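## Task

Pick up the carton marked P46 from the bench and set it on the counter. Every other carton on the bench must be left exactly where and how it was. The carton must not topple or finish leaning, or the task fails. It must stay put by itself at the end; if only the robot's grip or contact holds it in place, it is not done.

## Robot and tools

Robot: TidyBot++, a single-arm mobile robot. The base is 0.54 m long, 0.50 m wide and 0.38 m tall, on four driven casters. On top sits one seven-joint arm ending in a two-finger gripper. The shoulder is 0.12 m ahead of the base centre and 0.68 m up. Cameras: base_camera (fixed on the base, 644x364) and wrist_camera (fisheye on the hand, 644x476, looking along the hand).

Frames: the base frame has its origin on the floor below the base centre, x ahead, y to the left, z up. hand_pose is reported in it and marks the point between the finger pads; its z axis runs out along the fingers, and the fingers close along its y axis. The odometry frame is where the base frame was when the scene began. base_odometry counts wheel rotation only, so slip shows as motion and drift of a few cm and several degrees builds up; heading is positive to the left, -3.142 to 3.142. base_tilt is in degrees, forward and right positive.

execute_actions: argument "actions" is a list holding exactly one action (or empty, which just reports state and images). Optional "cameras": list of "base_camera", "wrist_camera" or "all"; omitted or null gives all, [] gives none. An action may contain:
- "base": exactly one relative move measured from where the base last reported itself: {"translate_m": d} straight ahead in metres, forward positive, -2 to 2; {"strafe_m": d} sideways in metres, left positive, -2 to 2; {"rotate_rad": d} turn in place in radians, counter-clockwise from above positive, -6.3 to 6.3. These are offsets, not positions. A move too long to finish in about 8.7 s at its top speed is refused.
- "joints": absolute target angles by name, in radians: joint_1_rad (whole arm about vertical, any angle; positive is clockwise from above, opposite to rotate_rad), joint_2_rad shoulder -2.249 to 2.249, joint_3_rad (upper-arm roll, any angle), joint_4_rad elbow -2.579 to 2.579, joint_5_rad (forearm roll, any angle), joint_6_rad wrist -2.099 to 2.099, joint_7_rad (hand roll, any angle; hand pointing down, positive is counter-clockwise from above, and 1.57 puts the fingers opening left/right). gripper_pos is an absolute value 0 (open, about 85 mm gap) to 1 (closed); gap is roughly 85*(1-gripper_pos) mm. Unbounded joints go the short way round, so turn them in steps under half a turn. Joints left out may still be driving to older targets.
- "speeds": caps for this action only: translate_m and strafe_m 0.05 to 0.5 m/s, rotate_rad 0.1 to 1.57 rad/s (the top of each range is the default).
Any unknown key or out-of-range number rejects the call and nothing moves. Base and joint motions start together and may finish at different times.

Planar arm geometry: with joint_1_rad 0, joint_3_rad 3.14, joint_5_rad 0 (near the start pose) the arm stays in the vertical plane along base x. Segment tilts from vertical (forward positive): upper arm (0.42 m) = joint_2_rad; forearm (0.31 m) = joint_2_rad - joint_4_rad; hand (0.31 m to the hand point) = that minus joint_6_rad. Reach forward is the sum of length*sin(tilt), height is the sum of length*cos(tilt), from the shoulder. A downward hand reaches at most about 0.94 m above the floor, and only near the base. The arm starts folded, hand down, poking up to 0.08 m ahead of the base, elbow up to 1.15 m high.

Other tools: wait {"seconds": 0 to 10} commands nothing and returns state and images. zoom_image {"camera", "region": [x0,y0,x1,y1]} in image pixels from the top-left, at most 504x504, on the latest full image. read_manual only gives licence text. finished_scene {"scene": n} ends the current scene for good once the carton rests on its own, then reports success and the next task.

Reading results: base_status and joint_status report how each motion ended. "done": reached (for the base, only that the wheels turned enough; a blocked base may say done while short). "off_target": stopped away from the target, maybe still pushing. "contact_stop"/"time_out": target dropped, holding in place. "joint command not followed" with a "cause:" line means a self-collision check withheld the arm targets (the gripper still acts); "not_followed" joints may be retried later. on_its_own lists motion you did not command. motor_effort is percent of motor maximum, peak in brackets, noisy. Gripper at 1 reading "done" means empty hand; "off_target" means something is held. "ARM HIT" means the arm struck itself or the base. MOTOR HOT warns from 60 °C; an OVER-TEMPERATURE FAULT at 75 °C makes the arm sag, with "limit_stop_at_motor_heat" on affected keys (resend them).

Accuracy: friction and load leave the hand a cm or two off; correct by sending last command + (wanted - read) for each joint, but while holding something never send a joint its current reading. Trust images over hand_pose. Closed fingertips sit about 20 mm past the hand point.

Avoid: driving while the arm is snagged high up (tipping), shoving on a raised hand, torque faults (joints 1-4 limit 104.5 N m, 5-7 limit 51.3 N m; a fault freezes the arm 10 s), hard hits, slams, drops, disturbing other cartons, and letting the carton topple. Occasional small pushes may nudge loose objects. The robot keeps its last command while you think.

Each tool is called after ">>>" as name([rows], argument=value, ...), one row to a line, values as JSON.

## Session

>>> execute_actions(actions=[])

Scene clock: 0.00 s.
base_odometry: x=+0.000 y=+0.000 heading=+0.000 (m, m, rad; odometry frame)
base_tilt: forward=-0.4 right=-1.0 (deg)
base_status: not commanded
joint_positions: joint_1_rad=-0.014 joint_2_rad=-0.365 joint_3_rad=+3.137 joint_4_rad=-2.539 joint_5_rad=+0.027 joint_6_rad=-0.852 joint_7_rad=+1.514 gripper_pos=+0.000
joint_status: not commanded
motor_effort: joint_1_rad=+1 joint_2_rad=-1 joint_3_rad=+0 joint_4_rad=+13 joint_5_rad=+0 joint_6_rad=-1 joint_7_rad=+0 (%)
hand_pose: x=+0.2637 y=-0.0024 z=+0.5875 quat_wxyz=(+0.009, +0.998, -0.011, +0.058) (m; base frame)
pictures: base_camera, wrist_camera
Images, in order (width x height): base_camera 644x364, wrist_camera 644x476.

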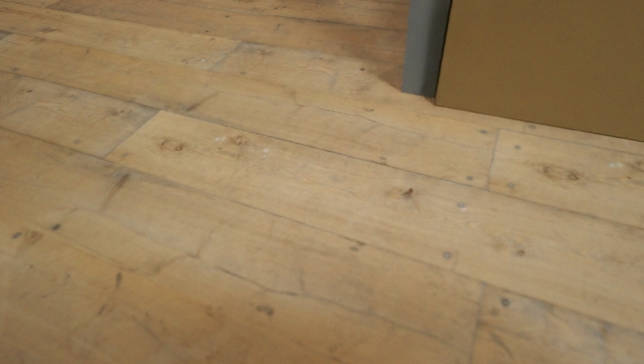

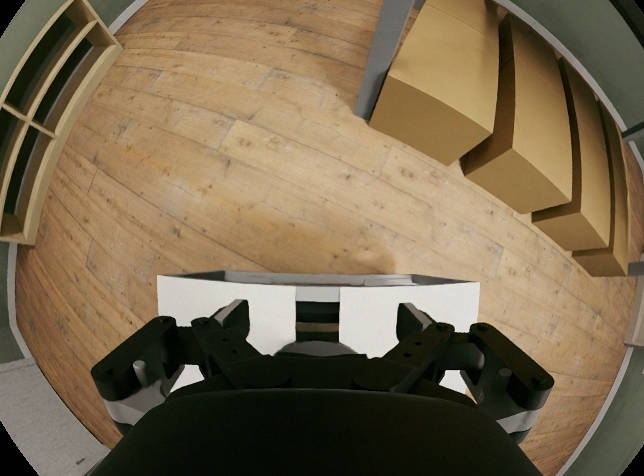

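>>> execute_actions([
  {"joints":{"joint_1_rad":-1.2,"joint_2_rad":-0.3,"joint_4_rad":-1.2,"joint_6_rad":-1.2,"joint_7_rad":1.57}},
], cameras=["wrist_camera"])

>>> execute_actions([
  {"joints":{"joint_1_rad":0.3}},
], cameras=["wrist_camera"])

>>> execute_actions([
  {"joints":{"joint_1_rad":2.2}},
], cameras=["wrist_camera"])

Scene clock: 9.43 s.
base_odometry: x=+0.000 y=+0.000 heading=+0.000 (m, m, rad; odometry frame)
base_tilt: forward=-0.4 right=-1.0 (deg)
base_status: not commanded
joint_positions: joint_1_rad=-1.176 joint_2_rad=-0.329 joint_3_rad=+3.137 joint_4_rad=-1.221 joint_5_rad=+0.027 joint_6_rad=-1.171 joint_7_rad=+1.525 gripper_pos=+0.000
joint_status: all done
motor_effort: joint_1_rad=+0(1) joint_2_rad=-7(8) joint_3_rad=+0(1) joint_4_rad=+20(23) joint_5_rad=+0(1) joint_6_rad=+8(10) joint_7_rad=+0(1) (%)
hand_pose: x=+0.2698 y=+0.3520 z=+1.1304 quat_wxyz=(-0.284, +0.724, +0.460, +0.428) (m; base frame)
pictures: wrist_camera
Images, in order (width x height): wrist_camera 644x476.

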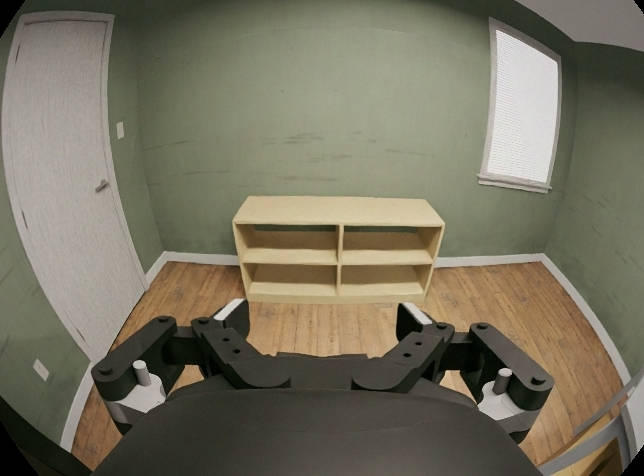

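Scene clock: 12.17 s.
base_odometry: x=+0.000 y=+0.000 heading=+0.000 (m, m, rad; odometry frame)
base_tilt: forward=-0.4 right=-1.0 (deg)
base_status: not commanded
joint_positions: joint_1_rad=+0.277 joint_2_rad=-0.327 joint_3_rad=+3.137 joint_4_rad=-1.221 joint_5_rad=+0.027 joint_6_rad=-1.171 joint_7_rad=+1.525 gripper_pos=+0.000
joint_status: all done
motor_effort: joint_1_rad=+0(0) joint_2_rad=-7(7) joint_3_rad=+0(1) joint_4_rad=+20(20) joint_5_rad=+0(1) joint_6_rad=+8(9) joint_7_rad=+0(1) (%)
hand_pose: x=+0.4872 y=-0.1085 z=+1.1296 quat_wxyz=(+0.072, +0.847, -0.137, +0.508) (m; base frame)
pictures: wrist_camera
Images, in order (width x height): wrist_camera 644x476.

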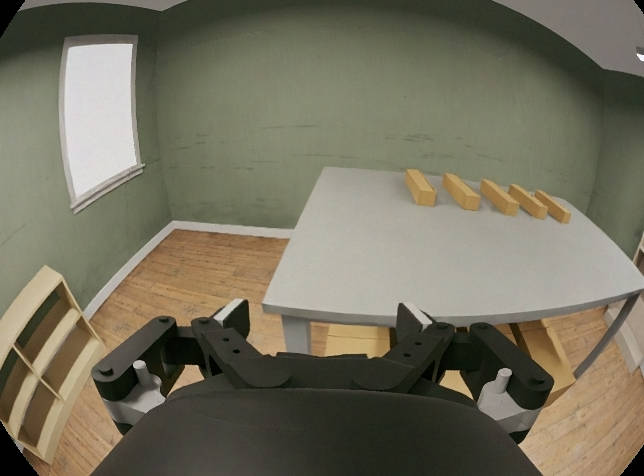

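Scene clock: 15.20 s.
base_odometry: x=+0.000 y=+0.000 heading=+0.000 (m, m, rad; odometry frame)
base_tilt: forward=-0.4 right=-1.0 (deg)
base_status: not commanded
joint_positions: joint_1_rad=+2.177 joint_2_rad=-0.326 joint_3_rad=+3.137 joint_4_rad=-1.221 joint_5_rad=+0.027 joint_6_rad=-1.171 joint_7_rad=+1.525 gripper_pos=+0.000
joint_status: all done
motor_effort: joint_1_rad=+0(2) joint_2_rad=-7(7) joint_3_rad=+0(1) joint_4_rad=+20(20) joint_5_rad=+0(1) joint_6_rad=+8(8) joint_7_rad=+1(0) (%)
hand_pose: x=-0.1030 y=-0.3137 z=+1.1293 quat_wxyz=(+0.455, +0.382, -0.769, +0.237) (m; base frame)
pictures: wrist_camera
Images, in order (width x height): wrist_camera 644x476.

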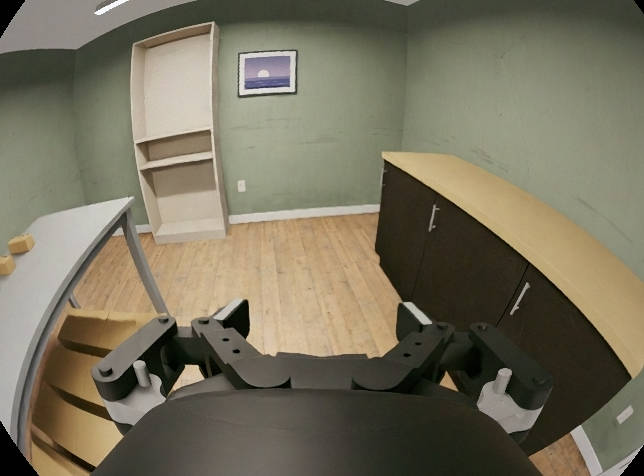

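>>> execute_actions([
  {"base":{"rotate_rad":1.15},"joints":{"joint_1_rad":1.9}},
])

Scene clock: 22.20 s.
base_odometry: x=+0.000 y=+0.000 heading=+1.149 (m, m, rad; odometry frame)
base_tilt: forward=-0.4 right=-1.1 (deg)
base_status: done
joint_positions: joint_1_rad=+1.919 joint_2_rad=-0.321 joint_3_rad=+3.137 joint_4_rad=-1.221 joint_5_rad=+0.027 joint_6_rad=-1.172 joint_7_rad=+1.525 gripper_pos=+0.000
joint_status: all done
motor_effort: joint_1_rad=+0(2) joint_2_rad=-7(9) joint_3_rad=+1(2) joint_4_rad=+20(20) joint_5_rad=+0(1) joint_6_rad=+8(9) joint_7_rad=+0(0) (%)
hand_pose: x=-0.0166 y=-0.3617 z=+1.1273 quat_wxyz=(+0.419, +0.478, -0.715, +0.292) (m; base frame)
pictures: base_camera, wrist_camera
Images, in order (width x height): base_camera 644x364, wrist_camera 644x476.

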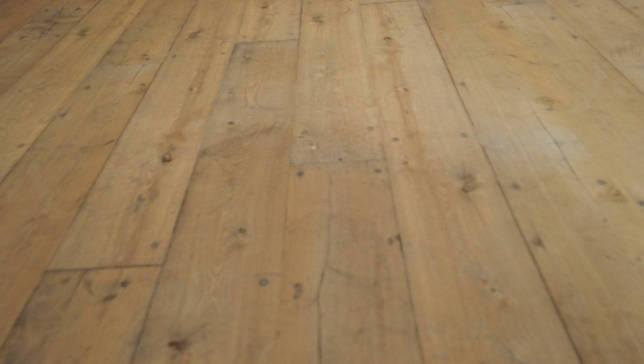

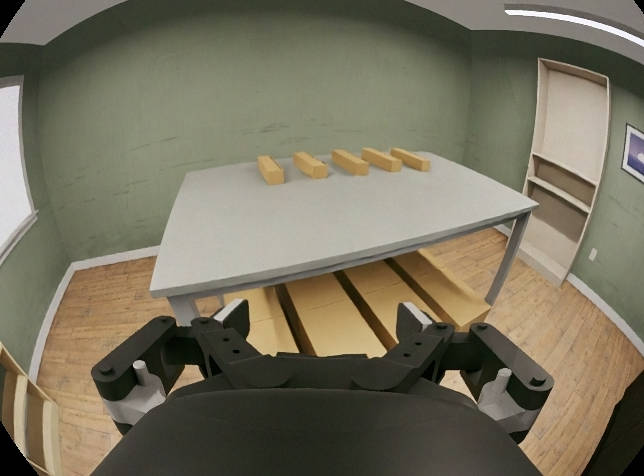

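>>> execute_actions([
  {"base":{"translate_m":0.7},"joints":{"joint_1_rad":2.6}},
], cameras=["base_camera"])

>>> execute_actions([
  {"base":{"strafe_m":-1.75}},
])

Scene clock: 33.50 s.
base_odometry: x=+0.285 y=+0.639 heading=+1.150 (m, m, rad; odometry frame)
base_tilt: forward=-0.3 right=-1.1 (deg)
base_status: done
joint_positions: joint_1_rad=+2.576 joint_2_rad=-0.319 joint_3_rad=+3.137 joint_4_rad=-1.220 joint_5_rad=+0.027 joint_6_rad=-1.175 joint_7_rad=+1.525 gripper_pos=+0.000
joint_status: all done
motor_effort: joint_1_rad=-1(2) joint_2_rad=-7(9) joint_3_rad=+1(2) joint_4_rad=+20(21) joint_5_rad=+0(1) joint_6_rad=+8(9) joint_7_rad=+1(0) (%)
hand_pose: x=-0.2094 y=-0.2040 z=+1.1260 quat_wxyz=(+0.488, +0.222, -0.832, +0.141) (m; base frame)
pictures: base_camera
Images, in order (width x height): base_camera 644x364.

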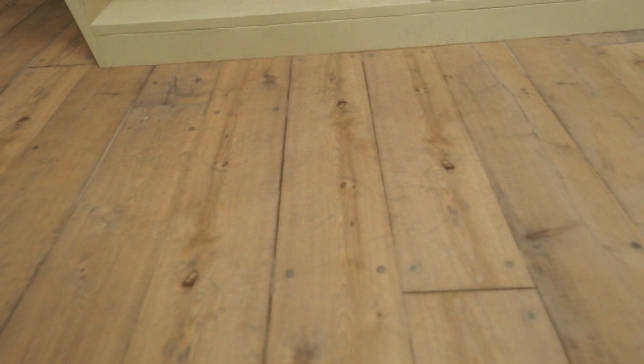

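Scene clock: 38.37 s.
base_odometry: x=+1.883 y=-0.075 heading=+1.150 (m, m, rad; odometry frame)
base_tilt: forward=-0.3 right=-1.0 (deg)
base_status: done
joint_positions: joint_1_rad=+2.577 joint_2_rad=-0.318 joint_3_rad=+3.137 joint_4_rad=-1.220 joint_5_rad=+0.027 joint_6_rad=-1.176 joint_7_rad=+1.525 gripper_pos=+0.000
joint_status: not commanded
motor_effort: joint_1_rad=+0(0) joint_2_rad=-8(9) joint_3_rad=+1(2) joint_4_rad=+20(20) joint_5_rad=+0(1) joint_6_rad=+8(9) joint_7_rad=+0(1) (%)
hand_pose: x=-0.2103 y=-0.2038 z=+1.1252 quat_wxyz=(+0.488, +0.222, -0.833, +0.140) (m; base frame)
pictures: base_camera, wrist_camera
Images, in order (width x height): base_camera 644x364, wrist_camera 644x476.

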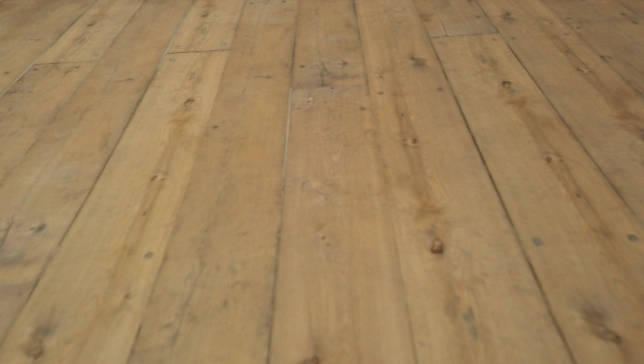

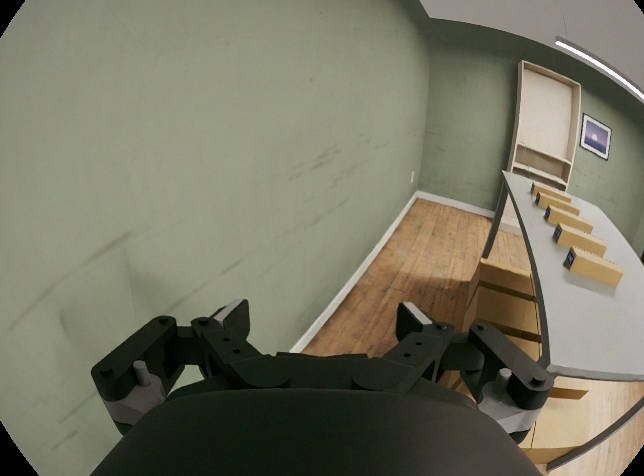

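>>> execute_actions([
  {"base":{"strafe_m":-0.25},"joints":{"joint_1_rad":3.3}},
], cameras=["wrist_camera"])

Scene clock: 44.73 s.
base_odometry: x=+2.112 y=-0.177 heading=+1.150 (m, m, rad; odometry frame)
base_tilt: forward=-0.3 right=-1.0 (deg)
base_status: done
joint_positions: joint_1_rad=+3.277 joint_2_rad=-0.317 joint_3_rad=+3.136 joint_4_rad=-1.220 joint_5_rad=+0.027 joint_6_rad=-1.176 joint_7_rad=+1.525 gripper_pos=+0.000
joint_status: all done
motor_effort: joint_1_rad=-1(1) joint_2_rad=-7(9) joint_3_rad=+1(3) joint_4_rad=+20(20) joint_5_rad=+0(1) joint_6_rad=+8(8) joint_7_rad=+0(0) (%)
hand_pose: x=-0.2645 y=+0.0560 z=+1.1250 quat_wxyz=(+0.506, -0.077, -0.859, -0.036) (m; base frame)
pictures: wrist_camera
Images, in order (width x height): wrist_camera 644x476.

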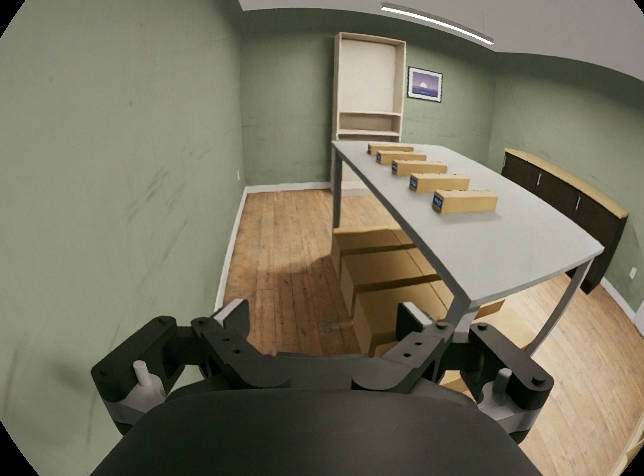

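>>> execute_actions([
  {"base":{"rotate_rad":0.06},"joints":{"joint_1_rad":3.7}},
], cameras=[])

>>> execute_actions([
  {"base":{"strafe_m":-0.08}},
], cameras=[])

>>> execute_actions([
  {"base":{"translate_m":-1.0}},
])

Scene clock: 54.83 s.
base_odometry: x=+2.112 y=-0.177 heading=+1.210 (m, m, rad; odometry frame)
base_tilt: forward=-0.3 right=-1.1 (deg)
base_status: done
joint_positions: joint_1_rad=+3.677 joint_2_rad=-0.317 joint_3_rad=+3.136 joint_4_rad=-1.220 joint_5_rad=+0.027 joint_6_rad=-1.176 joint_7_rad=+1.525 gripper_pos=+0.000
joint_status: all done
motor_effort: joint_1_rad=+0(1) joint_2_rad=-7(9) joint_3_rad=+0(2) joint_4_rad=+20(21) joint_5_rad=+0(1) joint_6_rad=+8(8) joint_7_rad=+1(1) (%)
hand_pose: x=-0.2124 y=+0.2009 z=+1.1250 quat_wxyz=(+0.489, -0.246, -0.826, -0.135) (m; base frame)
pictures: none
No camera images: the call's "cameras" was empty. Leave "cameras" out to get every camera's image.

Scene clock: 56.00 s.
base_odometry: x=+2.187 y=-0.205 heading=+1.211 (m, m, rad; odometry frame)
base_tilt: forward=-0.4 right=-1.0 (deg)
base_status: done
joint_positions: joint_1_rad=+3.678 joint_2_rad=-0.317 joint_3_rad=+3.136 joint_4_rad=-1.220 joint_5_rad=+0.027 joint_6_rad=-1.176 joint_7_rad=+1.526 gripper_pos=+0.000
joint_status: not commanded
motor_effort: joint_1_rad=+0(1) joint_2_rad=-7(10) joint_3_rad=+1(3) joint_4_rad=+19(21) joint_5_rad=+0(1) joint_6_rad=+8(8) joint_7_rad=+0(0) (%)
hand_pose: x=-0.2125 y=+0.2011 z=+1.1249 quat_wxyz=(+0.488, -0.246, -0.826, -0.135) (m; base frame)
pictures: none
No camera images: the call's "cameras" was empty. Leave "cameras" out to get every camera's image.

Scene clock: 59.37 s.
base_odometry: x=+1.835 y=-1.141 heading=+1.212 (m, m, rad; odometry frame)
base_tilt: forward=-0.4 right=-1.1 (deg)
base_status: done
joint_positions: joint_1_rad=+3.678 joint_2_rad=-0.312 joint_3_rad=+3.136 joint_4_rad=-1.219 joint_5_rad=+0.027 joint_6_rad=-1.177 joint_7_rad=+1.526 gripper_pos=+0.000
joint_status: not commanded
motor_effort: joint_1_rad=-1(0) joint_2_rad=-8(10) joint_3_rad=+1(1) joint_4_rad=+20(20) joint_5_rad=+0(0) joint_6_rad=+8(9) joint_7_rad=+0(1) (%)
hand_pose: x=-0.2140 y=+0.2022 z=+1.1231 quat_wxyz=(+0.486, -0.247, -0.827, -0.135) (m; base frame)
pictures: base_camera, wrist_camera
Images, in order (width x height): base_camera 644x364, wrist_camera 644x476.

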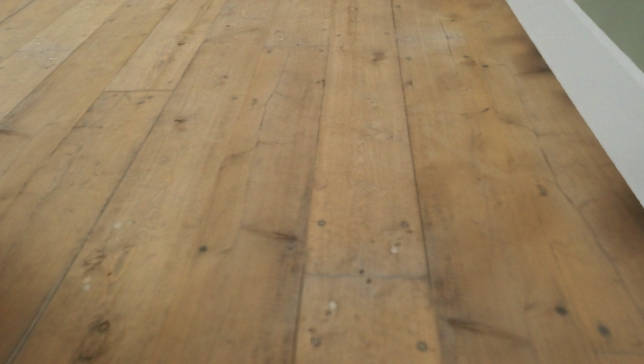

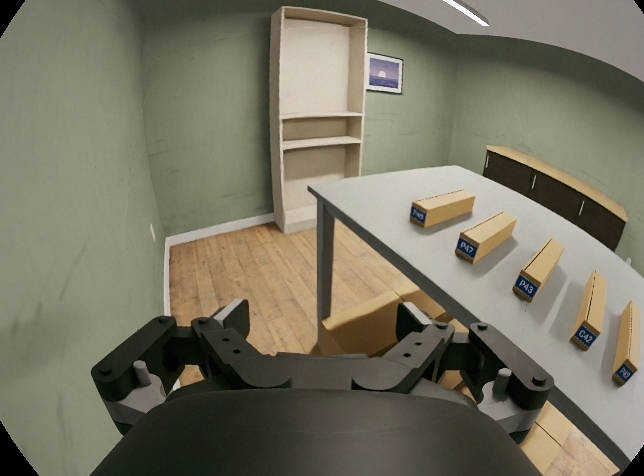

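>>> execute_actions([
  {"base":{"rotate_rad":-0.05},"joints":{"joint_1_rad":4.73,"joint_2_rad":-0.5,"joint_4_rad":-1.5,"joint_6_rad":-1.05}},
])

Scene clock: 66.50 s.
base_odometry: x=+1.835 y=-1.141 heading=+1.162 (m, m, rad; odometry frame)
base_tilt: forward=-0.4 right=-1.0 (deg)
base_status: done
joint_positions: joint_1_rad=+4.707 joint_2_rad=-0.471 joint_3_rad=+3.136 joint_4_rad=-1.474 joint_5_rad=+0.027 joint_6_rad=-1.079 joint_7_rad=+1.526 gripper_pos=+0.000
joint_status: all done
motor_effort: joint_1_rad=+0(1) joint_2_rad=-2(8) joint_3_rad=+0(1) joint_4_rad=+21(21) joint_5_rad=+0(1) joint_6_rad=+8(9) joint_7_rad=+0(1) (%)
hand_pose: x=+0.1204 y=+0.3454 z=+1.0736 quat_wxyz=(+0.357, -0.620, -0.600, -0.358) (m; base frame)
pictures: base_camera, wrist_camera
Images, in order (width x height): base_camera 644x364, wrist_camera 644x476.

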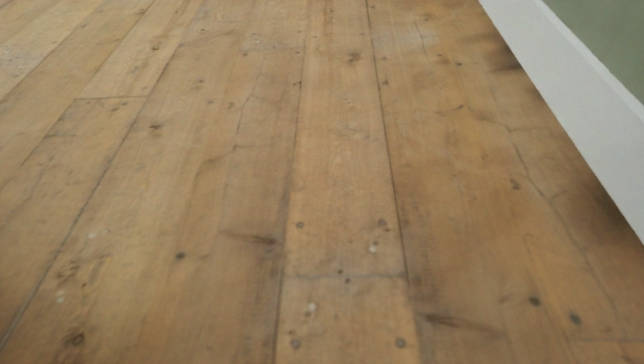

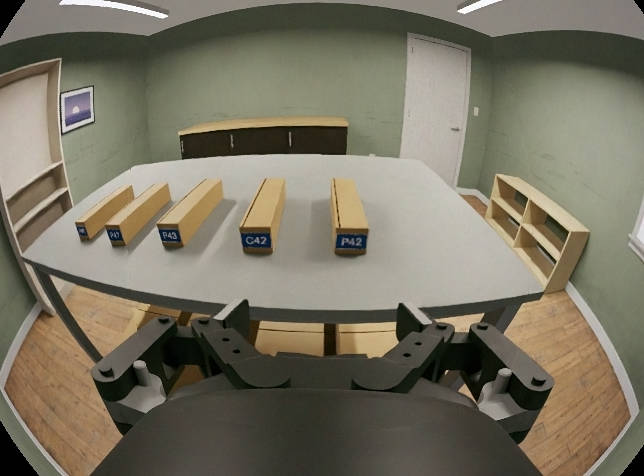

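>>> execute_actions([
  {"base":{"translate_m":-0.7},"joints":{"joint_5_rad":-0.03,"joint_7_rad":1.62}},
])

Scene clock: 82.23 s.
base_odometry: x=+1.556 y=-1.783 heading=+1.161 (m, m, rad; odometry frame)
base_tilt: forward=-0.3 right=-1.1 (deg)
base_status: done
joint_positions: joint_1_rad=+4.707 joint_2_rad=-0.471 joint_3_rad=+3.136 joint_4_rad=-1.475 joint_5_rad=-0.010 joint_6_rad=-1.077 joint_7_rad=+1.583 gripper_pos=+0.000
joint_status: all done
motor_effort: joint_1_rad=+0(1) joint_2_rad=-2(3) joint_3_rad=+1(2) joint_4_rad=+21(21) joint_5_rad=+0(1) joint_6_rad=+8(8) joint_7_rad=+0(2) (%)
hand_pose: x=+0.1107 y=+0.3456 z=+1.0737 quat_wxyz=(+0.360, -0.602, -0.617, -0.356) (m; base frame)
pictures: base_camera, wrist_camera
Images, in order (width x height): base_camera 644x364, wrist_camera 644x476.

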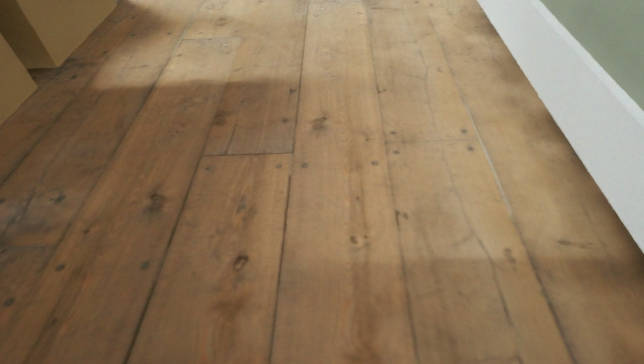

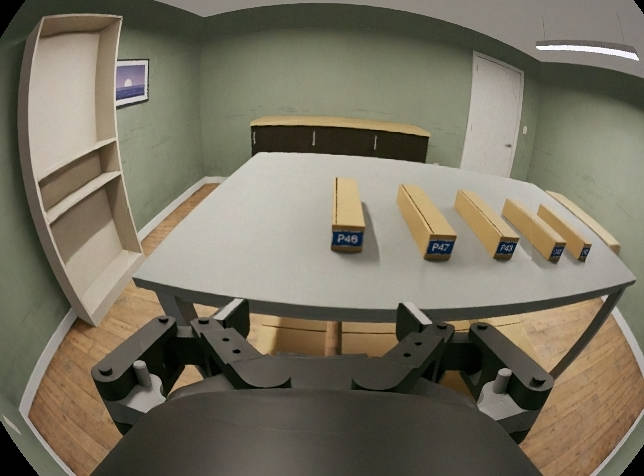

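>>> execute_actions([
  {"base":{"translate_m":0.035},"joints":{"joint_1_rad":4.735,"joint_2_rad":0.04,"joint_4_rad":-1.0,"joint_6_rad":-1.52}},
], cameras=["wrist_camera"])

Scene clock: 95.07 s.
base_odometry: x=+1.570 y=-1.751 heading=+1.161 (m, m, rad; odometry frame)
base_tilt: forward=-0.4 right=-1.1 (deg)
base_status: done
joint_positions: joint_1_rad=+4.709 joint_2_rad=+0.029 joint_3_rad=+3.137 joint_4_rad=-1.027 joint_5_rad=-0.010 joint_6_rad=-1.492 joint_7_rad=+1.583 gripper_pos=+0.000
joint_status: all done
motor_effort: joint_1_rad=+0(1) joint_2_rad=-20(23) joint_3_rad=+0(3) joint_4_rad=+20(21) joint_5_rad=+0(1) joint_6_rad=+5(9) joint_7_rad=+1(1) (%)
hand_pose: x=+0.1106 y=+0.4599 z=+0.9992 quat_wxyz=(+0.210, -0.668, -0.684, -0.204) (m; base frame)
pictures: wrist_camera
Images, in order (width x height): wrist_camera 644x476.

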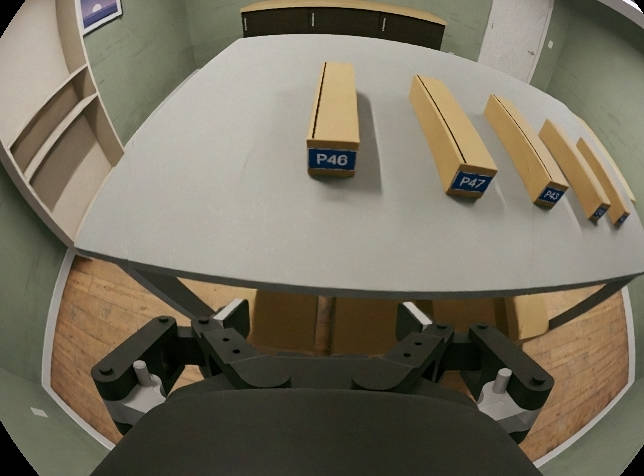

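>>> execute_actions([
  {"base":{"rotate_rad":-0.05}},
], cameras=[])

>>> execute_actions([
  {"base":{"translate_m":-0.022}},
], cameras=[])

>>> execute_actions([
  {"base":{"strafe_m":0.15}},
])

Scene clock: 105.77 s.
base_odometry: x=+1.570 y=-1.751 heading=+1.111 (m, m, rad; odometry frame)
base_tilt: forward=-0.4 right=-1.1 (deg)
base_status: done
joint_positions: joint_1_rad=+4.717 joint_2_rad=+0.029 joint_3_rad=+3.137 joint_4_rad=-1.026 joint_5_rad=-0.010 joint_6_rad=-1.492 joint_7_rad=+1.583 gripper_pos=+0.000
joint_status: not commanded
motor_effort: joint_1_rad=+0(2) joint_2_rad=-20(22) joint_3_rad=+0(1) joint_4_rad=+20(20) joint_5_rad=+0(1) joint_6_rad=+6(6) joint_7_rad=+0(0) (%)
hand_pose: x=+0.1142 y=+0.4599 z=+0.9994 quat_wxyz=(+0.209, -0.671, -0.681, -0.205) (m; base frame)
pictures: none
No camera images: the call's "cameras" was empty. Leave "cameras" out to get every camera's image.

Scene clock: 106.53 s.
base_odometry: x=+1.560 y=-1.771 heading=+1.110 (m, m, rad; odometry frame)
base_tilt: forward=-0.3 right=-1.1 (deg)
base_status: done
joint_positions: joint_1_rad=+4.718 joint_2_rad=+0.029 joint_3_rad=+3.137 joint_4_rad=-1.026 joint_5_rad=-0.010 joint_6_rad=-1.492 joint_7_rad=+1.583 gripper_pos=+0.000
joint_status: not commanded
motor_effort: joint_1_rad=+0(1) joint_2_rad=-20(21) joint_3_rad=+0(2) joint_4_rad=+20(20) joint_5_rad=+0(1) joint_6_rad=+5(6) joint_7_rad=+1(0) (%)
hand_pose: x=+0.1149 y=+0.4599 z=+0.9995 quat_wxyz=(+0.209, -0.671, -0.681, -0.205) (m; base frame)
pictures: none
No camera images: the call's "cameras" was empty. Leave "cameras" out to get every camera's image.

Scene clock: 108.00 s.
base_odometry: x=+1.425 y=-1.705 heading=+1.110 (m, m, rad; odometry frame)
base_tilt: forward=-0.3 right=-1.1 (deg)
base_status: done
joint_positions: joint_1_rad=+4.718 joint_2_rad=+0.038 joint_3_rad=+3.137 joint_4_rad=-1.023 joint_5_rad=-0.010 joint_6_rad=-1.495 joint_7_rad=+1.583 gripper_pos=+0.000
joint_status: not commanded
motor_effort: joint_1_rad=-1(1) joint_2_rad=-22(25) joint_3_rad=+0(0) joint_4_rad=+20(21) joint_5_rad=+0(1) joint_6_rad=+5(6) joint_7_rad=+0(0) (%)
hand_pose: x=+0.1149 y=+0.4623 z=+0.9961 quat_wxyz=(+0.206, -0.672, -0.682, -0.202) (m; base frame)
pictures: base_camera, wrist_camera
Images, in order (width x height): base_camera 644x364, wrist_camera 644x476.

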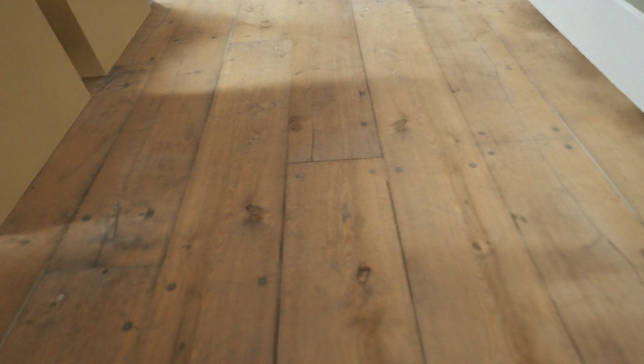

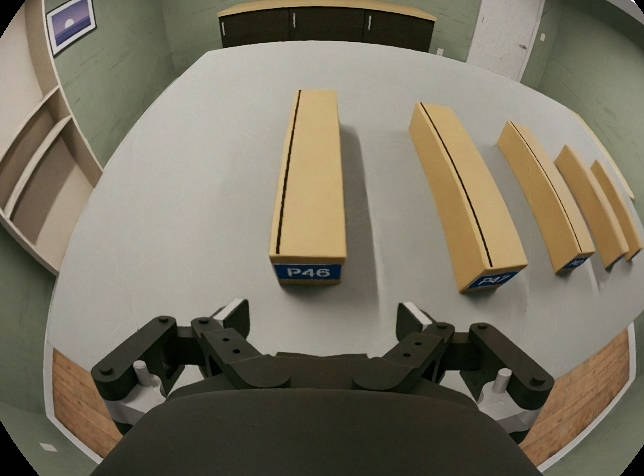

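>>> execute_actions([
  {"base":{"translate_m":0.013}},
], cameras=[])

>>> execute_actions([
  {"base":{"strafe_m":0.04},"joints":{"joint_2_rad":0.12,"joint_4_rad":-0.93}},
], cameras=["wrist_camera"])

Scene clock: 114.67 s.
base_odometry: x=+1.431 y=-1.693 heading=+1.111 (m, m, rad; odometry frame)
base_tilt: forward=-0.3 right=-1.1 (deg)
base_status: done
joint_positions: joint_1_rad=+4.721 joint_2_rad=+0.038 joint_3_rad=+3.137 joint_4_rad=-1.023 joint_5_rad=-0.011 joint_6_rad=-1.495 joint_7_rad=+1.583 gripper_pos=+0.000
joint_status: not commanded
motor_effort: joint_1_rad=+0(2) joint_2_rad=-21(24) joint_3_rad=+0(2) joint_4_rad=+20(20) joint_5_rad=-1(1) joint_6_rad=+6(6) joint_7_rad=+0(1) (%)
hand_pose: x=+0.1159 y=+0.4623 z=+0.9962 quat_wxyz=(+0.206, -0.673, -0.681, -0.202) (m; base frame)
pictures: none
No camera images: the call's "cameras" was empty. Leave "cameras" out to get every camera's image.

Scene clock: 115.63 s.
base_odometry: x=+1.395 y=-1.675 heading=+1.110 (m, m, rad; odometry frame)
base_tilt: forward=-0.3 right=-1.1 (deg)
base_status: done
joint_positions: joint_1_rad=+4.721 joint_2_rad=+0.114 joint_3_rad=+3.137 joint_4_rad=-0.948 joint_5_rad=-0.011 joint_6_rad=-1.496 joint_7_rad=+1.583 gripper_pos=+0.000
joint_status: all done
motor_effort: joint_1_rad=+0(0) joint_2_rad=-24(29) joint_3_rad=+0(1) joint_4_rad=+20(21) joint_5_rad=+0(0) joint_6_rad=+5(6) joint_7_rad=+1(0) (%)
hand_pose: x=+0.1161 y=+0.4939 z=+0.9932 quat_wxyz=(+0.206, -0.673, -0.681, -0.201) (m; base frame)
pictures: wrist_camera
Images, in order (width x height): wrist_camera 644x476.

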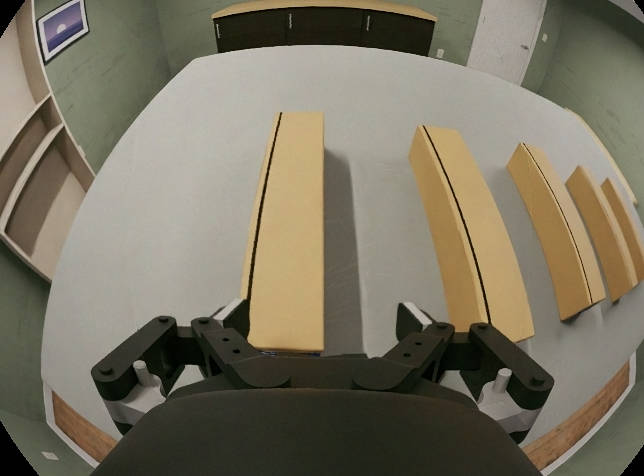

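>>> execute_actions([
  {"base":{"translate_m":-0.029}},
], cameras=["wrist_camera"])

Scene clock: 120.57 s.
base_odometry: x=+1.382 y=-1.701 heading=+1.110 (m, m, rad; odometry frame)
base_tilt: forward=-0.4 right=-1.0 (deg)
base_status: done
joint_positions: joint_1_rad=+4.722 joint_2_rad=+0.114 joint_3_rad=+3.137 joint_4_rad=-0.948 joint_5_rad=-0.011 joint_6_rad=-1.496 joint_7_rad=+1.583 gripper_pos=+0.000
joint_status: not commanded
motor_effort: joint_1_rad=+0(1) joint_2_rad=-23(26) joint_3_rad=+1(1) joint_4_rad=+19(20) joint_5_rad=+0(1) joint_6_rad=+5(6) joint_7_rad=+0(0) (%)
hand_pose: x=+0.1164 y=+0.4938 z=+0.9932 quat_wxyz=(+0.206, -0.674, -0.681, -0.201) (m; base frame)
pictures: wrist_camera
Images, in order (width x height): wrist_camera 644x476.

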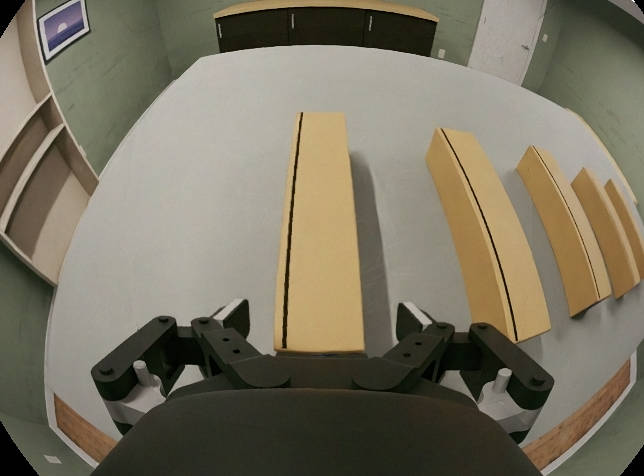

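>>> execute_actions([
  {"joints":{"joint_2_rad":0.25,"joint_4_rad":-0.87,"joint_6_rad":-1.52}},
], cameras=["wrist_camera"])

Scene clock: 125.30 s.
base_odometry: x=+1.382 y=-1.701 heading=+1.110 (m, m, rad; odometry frame)
base_tilt: forward=-0.4 right=-1.1 (deg)
base_status: not commanded
joint_positions: joint_1_rad=+4.722 joint_2_rad=+0.240 joint_3_rad=+3.137 joint_4_rad=-0.893 joint_5_rad=-0.011 joint_6_rad=-1.496 joint_7_rad=+1.583 gripper_pos=+0.000
joint_status: all done
motor_effort: joint_1_rad=-1(0) joint_2_rad=-29(32) joint_3_rad=+0(0) joint_4_rad=+20(21) joint_5_rad=+0(0) joint_6_rad=+5(5) joint_7_rad=+0(0) (%)
hand_pose: x=+0.1167 y=+0.5373 z=+0.9526 quat_wxyz=(+0.182, -0.681, -0.687, -0.176) (m; base frame)
pictures: wrist_camera
Images, in order (width x height): wrist_camera 644x476.

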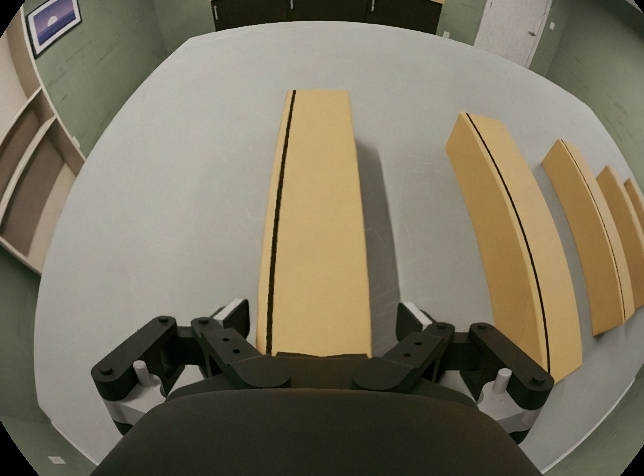

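>>> execute_actions([
  {"base":{"translate_m":-0.006}},
], cameras=[])

>>> execute_actions([
  {"joints":{"joint_2_rad":0.31}},
], cameras=["wrist_camera"])

Scene clock: 131.23 s.
base_odometry: x=+1.379 y=-1.706 heading=+1.110 (m, m, rad; odometry frame)
base_tilt: forward=-0.4 right=-1.1 (deg)
base_status: done
joint_positions: joint_1_rad=+4.722 joint_2_rad=+0.240 joint_3_rad=+3.137 joint_4_rad=-0.893 joint_5_rad=-0.012 joint_6_rad=-1.496 joint_7_rad=+1.583 gripper_pos=+0.000
joint_status: not commanded
motor_effort: joint_1_rad=-1(3) joint_2_rad=-30(32) joint_3_rad=+0(2) joint_4_rad=+20(21) joint_5_rad=+0(1) joint_6_rad=+5(5) joint_7_rad=+0(0) (%)
hand_pose: x=+0.1170 y=+0.5373 z=+0.9526 quat_wxyz=(+0.182, -0.681, -0.687, -0.176) (m; base frame)
pictures: none
No camera images: the call's "cameras" was empty. Leave "cameras" out to get every camera's image.

Scene clock: 132.17 s.
base_odometry: x=+1.379 y=-1.706 heading=+1.110 (m, m, rad; odometry frame)
base_tilt: forward=-0.3 right=-1.1 (deg)
base_status: not commanded
joint_positions: joint_1_rad=+4.722 joint_2_rad=+0.293 joint_3_rad=+3.137 joint_4_rad=-0.891 joint_5_rad=-0.012 joint_6_rad=-1.496 joint_7_rad=+1.583 gripper_pos=+0.000
joint_status: all done
motor_effort: joint_1_rad=+0(0) joint_2_rad=-31(32) joint_3_rad=+0(0) joint_4_rad=+20(21) joint_5_rad=+0(0) joint_6_rad=+5(5) joint_7_rad=+1(1) (%)
hand_pose: x=+0.1172 y=+0.5511 z=+0.9247 quat_wxyz=(+0.165, -0.685, -0.691, -0.159) (m; base frame)
pictures: wrist_camera
Images, in order (width x height): wrist_camera 644x476.

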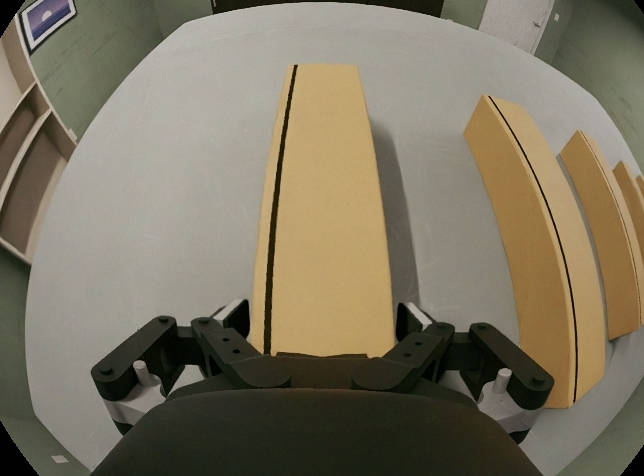

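>>> execute_actions([
  {"joints":{"gripper_pos":1.0}},
], cameras=[])

>>> execute_actions([
  {"joints":{"joint_2_rad":0.12}},
], cameras=["wrist_camera"])

Scene clock: 135.87 s.
base_odometry: x=+1.379 y=-1.706 heading=+1.110 (m, m, rad; odometry frame)
base_tilt: forward=-0.4 right=-1.1 (deg)
base_status: not commanded
joint_positions: joint_1_rad=+4.722 joint_2_rad=+0.290 joint_3_rad=+3.137 joint_4_rad=-0.872 joint_5_rad=-0.012 joint_6_rad=-1.496 joint_7_rad=+1.583 gripper_pos=+0.345
joint_status: gripper_pos off_target (ended at +0.345, target +1.000)
motor_effort: joint_1_rad=+0(1) joint_2_rad=-29(33) joint_3_rad=+0(2) joint_4_rad=+19(21) joint_5_rad=+0(1) joint_6_rad=+5(5) joint_7_rad=+1(0) (%)
hand_pose: x=+0.1172 y=+0.5535 z=+0.9344 quat_wxyz=(+0.172, -0.683, -0.690, -0.166) (m; base frame)
pictures: none
No camera images: the call's "cameras" was empty. Leave "cameras" out to get every camera's image.

Scene clock: 137.10 s.
base_odometry: x=+1.379 y=-1.706 heading=+1.110 (m, m, rad; odometry frame)
base_tilt: forward=-0.4 right=-1.1 (deg)
base_status: not commanded
joint_positions: joint_1_rad=+4.722 joint_2_rad=+0.124 joint_3_rad=+3.137 joint_4_rad=-0.872 joint_5_rad=-0.012 joint_6_rad=-1.496 joint_7_rad=+1.583 gripper_pos=+0.345
joint_status: all done
motor_effort: joint_1_rad=+0(0) joint_2_rad=-24(35) joint_3_rad=+0(0) joint_4_rad=+19(22) joint_5_rad=+0(0) joint_6_rad=+6(6) joint_7_rad=+0(0) (%)
hand_pose: x=+0.1167 y=+0.5040 z=+1.0226 quat_wxyz=(+0.228, -0.667, -0.674, -0.224) (m; base frame)
pictures: wrist_camera
Images, in order (width x height): wrist_camera 644x476.

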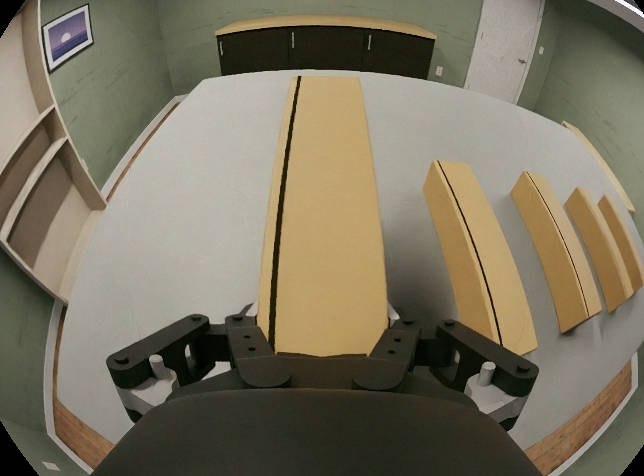

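>>> execute_actions([
  {"joints":{"joint_2_rad":-0.1,"joint_4_rad":-1.0}},
], cameras=[])

>>> execute_actions([
  {"base":{"strafe_m":-0.1},"joints":{"joint_1_rad":3.6}},
])

Scene clock: 143.10 s.
base_odometry: x=+1.379 y=-1.706 heading=+1.110 (m, m, rad; odometry frame)
base_tilt: forward=-0.3 right=-1.1 (deg)
base_status: not commanded
joint_positions: joint_1_rad=+4.722 joint_2_rad=-0.094 joint_3_rad=+3.137 joint_4_rad=-0.977 joint_5_rad=-0.012 joint_6_rad=-1.496 joint_7_rad=+1.583 gripper_pos=+0.345
joint_status: all done
motor_effort: joint_1_rad=+0(0) joint_2_rad=-15(26) joint_3_rad=+0(0) joint_4_rad=+19(20) joint_5_rad=+0(0) joint_6_rad=+7(7) joint_7_rad=+1(1) (%)
hand_pose: x=+0.1159 y=+0.4183 z=+1.0752 quat_wxyz=(+0.265, -0.652, -0.660, -0.262) (m; base frame)
pictures: none
No camera images: the call's "cameras" was empty. Leave "cameras" out to get every camera's image.

Scene clock: 145.50 s.
base_odometry: x=+1.469 y=-1.751 heading=+1.110 (m, m, rad; odometry frame)
base_tilt: forward=-0.4 right=-1.1 (deg)
base_status: done
joint_positions: joint_1_rad=+3.623 joint_2_rad=-0.100 joint_3_rad=+3.137 joint_4_rad=-0.979 joint_5_rad=-0.012 joint_6_rad=-1.497 joint_7_rad=+1.583 gripper_pos=+0.345
joint_status: all done
motor_effort: joint_1_rad=+0(1) joint_2_rad=-14(20) joint_3_rad=+0(1) joint_4_rad=+19(20) joint_5_rad=+0(1) joint_6_rad=+7(8) joint_7_rad=+0(1) (%)
hand_pose: x=-0.2526 y=+0.1859 z=+1.0765 quat_wxyz=(+0.364, -0.211, -0.903, -0.085) (m; base frame)
pictures: base_camera, wrist_camera
Images, in order (width x height): base_camera 644x364, wrist_camera 644x476.

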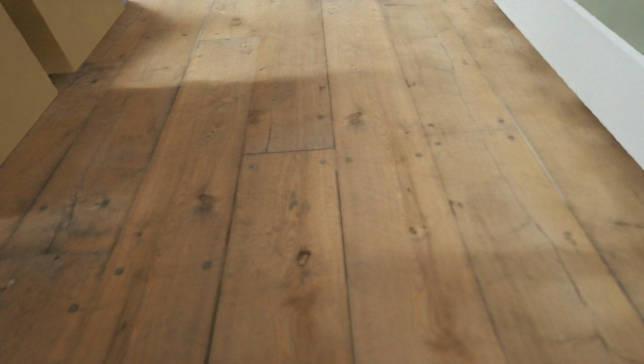

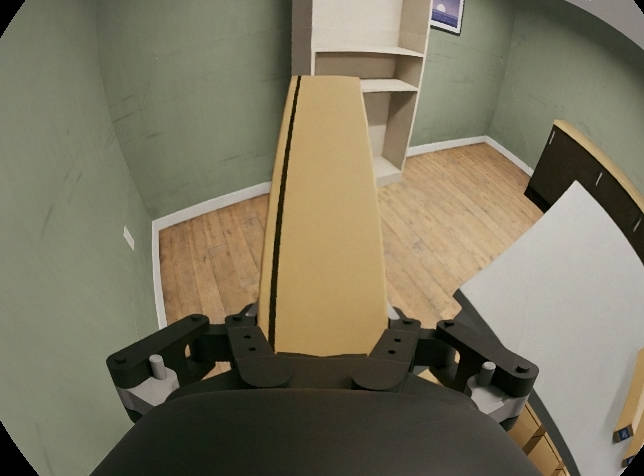

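>>> execute_actions([
  {"base":{"translate_m":-0.75},"joints":{"joint_1_rad":4.735},"speeds":{"translate_m":0.3}},
])

Scene clock: 154.50 s.
base_odometry: x=+1.135 y=-2.423 heading=+1.110 (m, m, rad; odometry frame)
base_tilt: forward=-0.3 right=-1.1 (deg)
base_status: done
joint_positions: joint_1_rad=+4.713 joint_2_rad=-0.101 joint_3_rad=+3.137 joint_4_rad=-0.980 joint_5_rad=-0.012 joint_6_rad=-1.498 joint_7_rad=+1.583 gripper_pos=+0.345
joint_status: all done
motor_effort: joint_1_rad=-1(2) joint_2_rad=-15(17) joint_3_rad=+0(2) joint_4_rad=+19(20) joint_5_rad=+0(1) joint_6_rad=+7(7) joint_7_rad=+0(1) (%)
hand_pose: x=+0.1118 y=+0.4151 z=+1.0763 quat_wxyz=(+0.267, -0.649, -0.663, -0.261) (m; base frame)
pictures: base_camera, wrist_camera
Images, in order (width x height): base_camera 644x364, wrist_camera 644x476.

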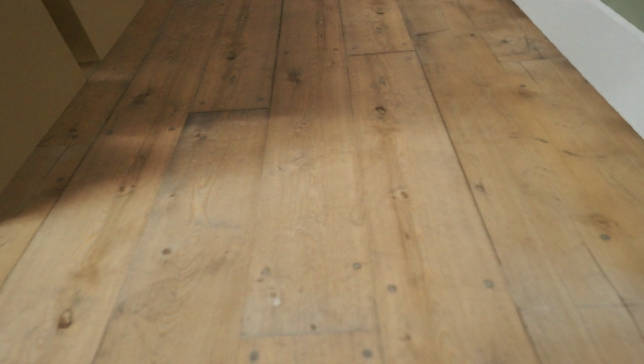

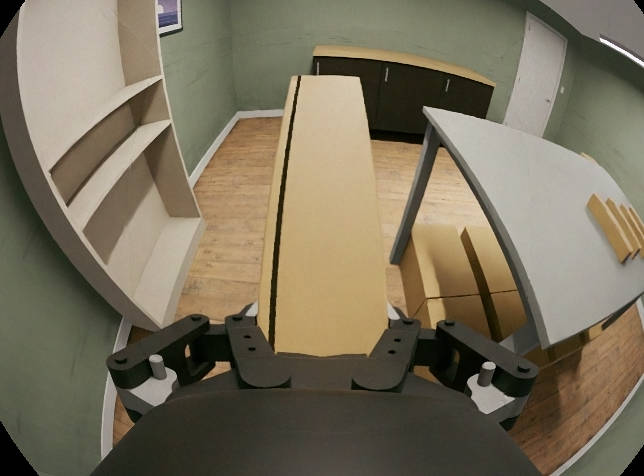

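Nearly identical to scene 1.

>>> execute_actions([
  {"base":{"strafe_m":1.9}},
])

Scene clock: 161.60 s.
base_odometry: x=-0.567 y=-1.580 heading=+1.111 (m, m, rad; odometry frame)
base_tilt: forward=-0.3 right=-1.1 (deg)
base_status: done
joint_positions: joint_1_rad=+4.713 joint_2_rad=-0.100 joint_3_rad=+3.137 joint_4_rad=-0.982 joint_5_rad=-0.012 joint_6_rad=-1.500 joint_7_rad=+1.583 gripper_pos=+0.345
joint_status: not commanded
motor_effort: joint_1_rad=+0(1) joint_2_rad=-15(19) joint_3_rad=+0(1) joint_4_rad=+19(20) joint_5_rad=+0(0) joint_6_rad=+7(8) joint_7_rad=+1(1) (%)
hand_pose: x=+0.1119 y=+0.4150 z=+1.0745 quat_wxyz=(+0.265, -0.650, -0.664, -0.259) (m; base frame)
pictures: base_camera, wrist_camera
Images, in order (width x height): base_camera 644x364, wrist_camera 644x476.

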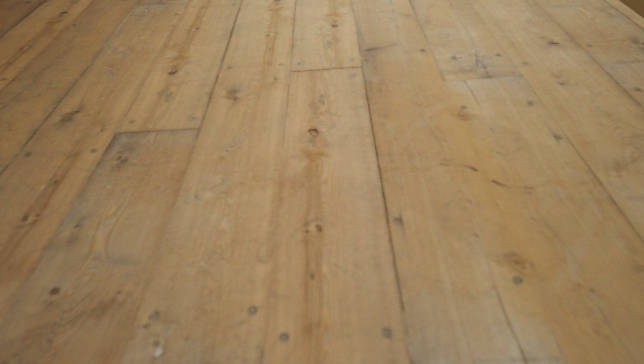

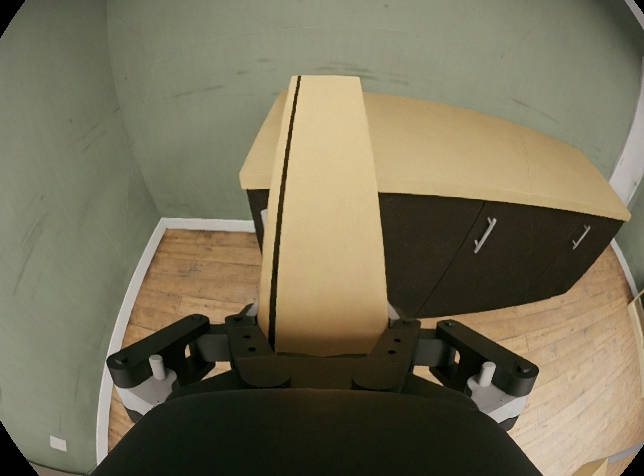

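>>> execute_actions([
  {"base":{"translate_m":0.6}},
], cameras=[])

>>> execute_actions([
  {"base":{"strafe_m":0.27}},
])

Scene clock: 167.83 s.
base_odometry: x=-0.301 y=-1.042 heading=+1.111 (m, m, rad; odometry frame)
base_tilt: forward=-0.3 right=-1.0 (deg)
base_status: done
joint_positions: joint_1_rad=+4.715 joint_2_rad=-0.100 joint_3_rad=+3.137 joint_4_rad=-0.982 joint_5_rad=-0.013 joint_6_rad=-1.500 joint_7_rad=+1.583 gripper_pos=+0.345
joint_status: not commanded
motor_effort: joint_1_rad=+0(1) joint_2_rad=-14(16) joint_3_rad=+0(2) joint_4_rad=+19(19) joint_5_rad=+0(1) joint_6_rad=+7(7) joint_7_rad=+1(0) (%)
hand_pose: x=+0.1126 y=+0.4150 z=+1.0744 quat_wxyz=(+0.265, -0.650, -0.663, -0.259) (m; base frame)
pictures: none
No camera images: the call's "cameras" was empty. Leave "cameras" out to get every camera's image.

Scene clock: 169.67 s.
base_odometry: x=-0.543 y=-0.922 heading=+1.110 (m, m, rad; odometry frame)
base_tilt: forward=-0.3 right=-1.1 (deg)
base_status: done
joint_positions: joint_1_rad=+4.715 joint_2_rad=-0.094 joint_3_rad=+3.137 joint_4_rad=-0.983 joint_5_rad=-0.013 joint_6_rad=-1.501 joint_7_rad=+1.583 gripper_pos=+0.345
joint_status: not commanded
motor_effort: joint_1_rad=+0(1) joint_2_rad=-16(20) joint_3_rad=+0(0) joint_4_rad=+19(20) joint_5_rad=+0(0) joint_6_rad=+7(8) joint_7_rad=+0(1) (%)
hand_pose: x=+0.1126 y=+0.4172 z=+1.0713 quat_wxyz=(+0.262, -0.651, -0.664, -0.257) (m; base frame)
pictures: base_camera, wrist_camera
Images, in order (width x height): base_camera 644x364, wrist_camera 644x476.

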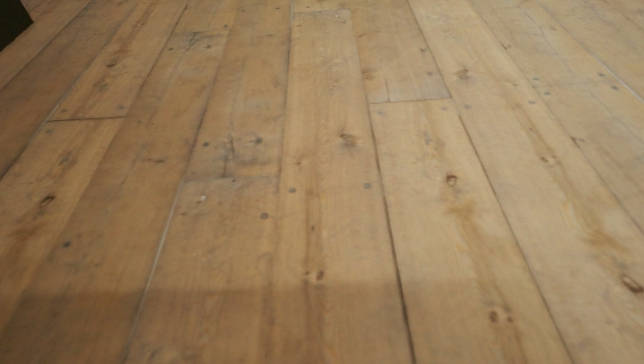

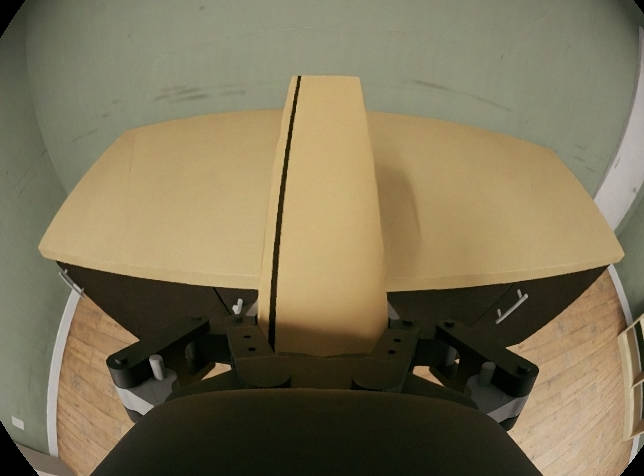

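>>> execute_actions([
  {"base":{"strafe_m":0.16},"joints":{"joint_2_rad":0.12,"joint_4_rad":-0.86}},
], cameras=[])

>>> execute_actions([
  {"joints":{"joint_2_rad":0.26}},
])

Scene clock: 176.33 s.
base_odometry: x=-0.687 y=-0.851 heading=+1.110 (m, m, rad; odometry frame)
base_tilt: forward=-0.3 right=-1.1 (deg)
base_status: done
joint_positions: joint_1_rad=+4.715 joint_2_rad=+0.134 joint_3_rad=+3.137 joint_4_rad=-0.885 joint_5_rad=-0.013 joint_6_rad=-1.501 joint_7_rad=+1.583 gripper_pos=+0.345
joint_status: all done
motor_effort: joint_1_rad=+0(0) joint_2_rad=-25(33) joint_3_rad=+0(1) joint_4_rad=+20(22) joint_5_rad=+0(0) joint_6_rad=+6(8) joint_7_rad=+0(1) (%)
hand_pose: x=+0.1128 y=+0.5052 z=+1.0102 quat_wxyz=(+0.219, -0.667, -0.679, -0.212) (m; base frame)
pictures: none
No camera images: the call's "cameras" was empty. Leave "cameras" out to get every camera's image.

Scene clock: 177.47 s.
base_odometry: x=-0.687 y=-0.851 heading=+1.110 (m, m, rad; odometry frame)
base_tilt: forward=-0.3 right=-1.1 (deg)
base_status: not commanded
joint_positions: joint_1_rad=+4.715 joint_2_rad=+0.256 joint_3_rad=+3.137 joint_4_rad=-0.881 joint_5_rad=-0.013 joint_6_rad=-1.501 joint_7_rad=+1.583 gripper_pos=+0.345
joint_status: all done
motor_effort: joint_1_rad=+0(1) joint_2_rad=-31(33) joint_3_rad=-1(0) joint_4_rad=+20(21) joint_5_rad=+0(0) joint_6_rad=+5(6) joint_7_rad=+0(1) (%)
hand_pose: x=+0.1129 y=+0.5418 z=+0.9485 quat_wxyz=(+0.180, -0.679, -0.690, -0.172) (m; base frame)
pictures: base_camera, wrist_camera
Images, in order (width x height): base_camera 644x364, wrist_camera 644x476.

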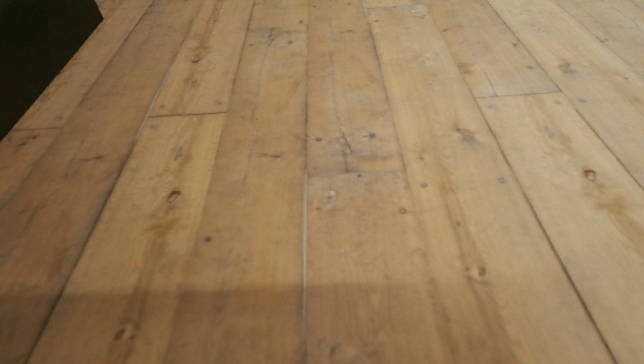

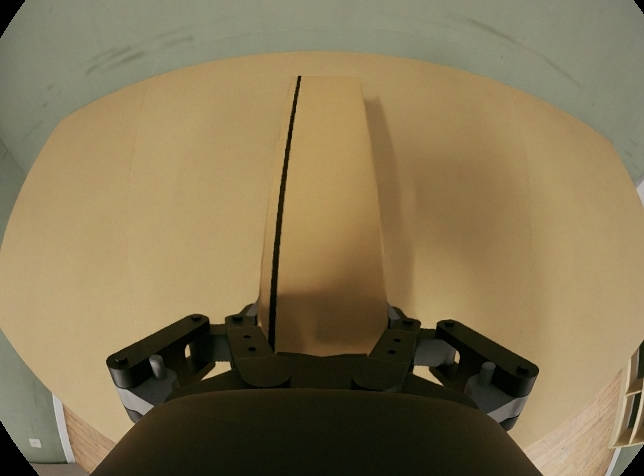

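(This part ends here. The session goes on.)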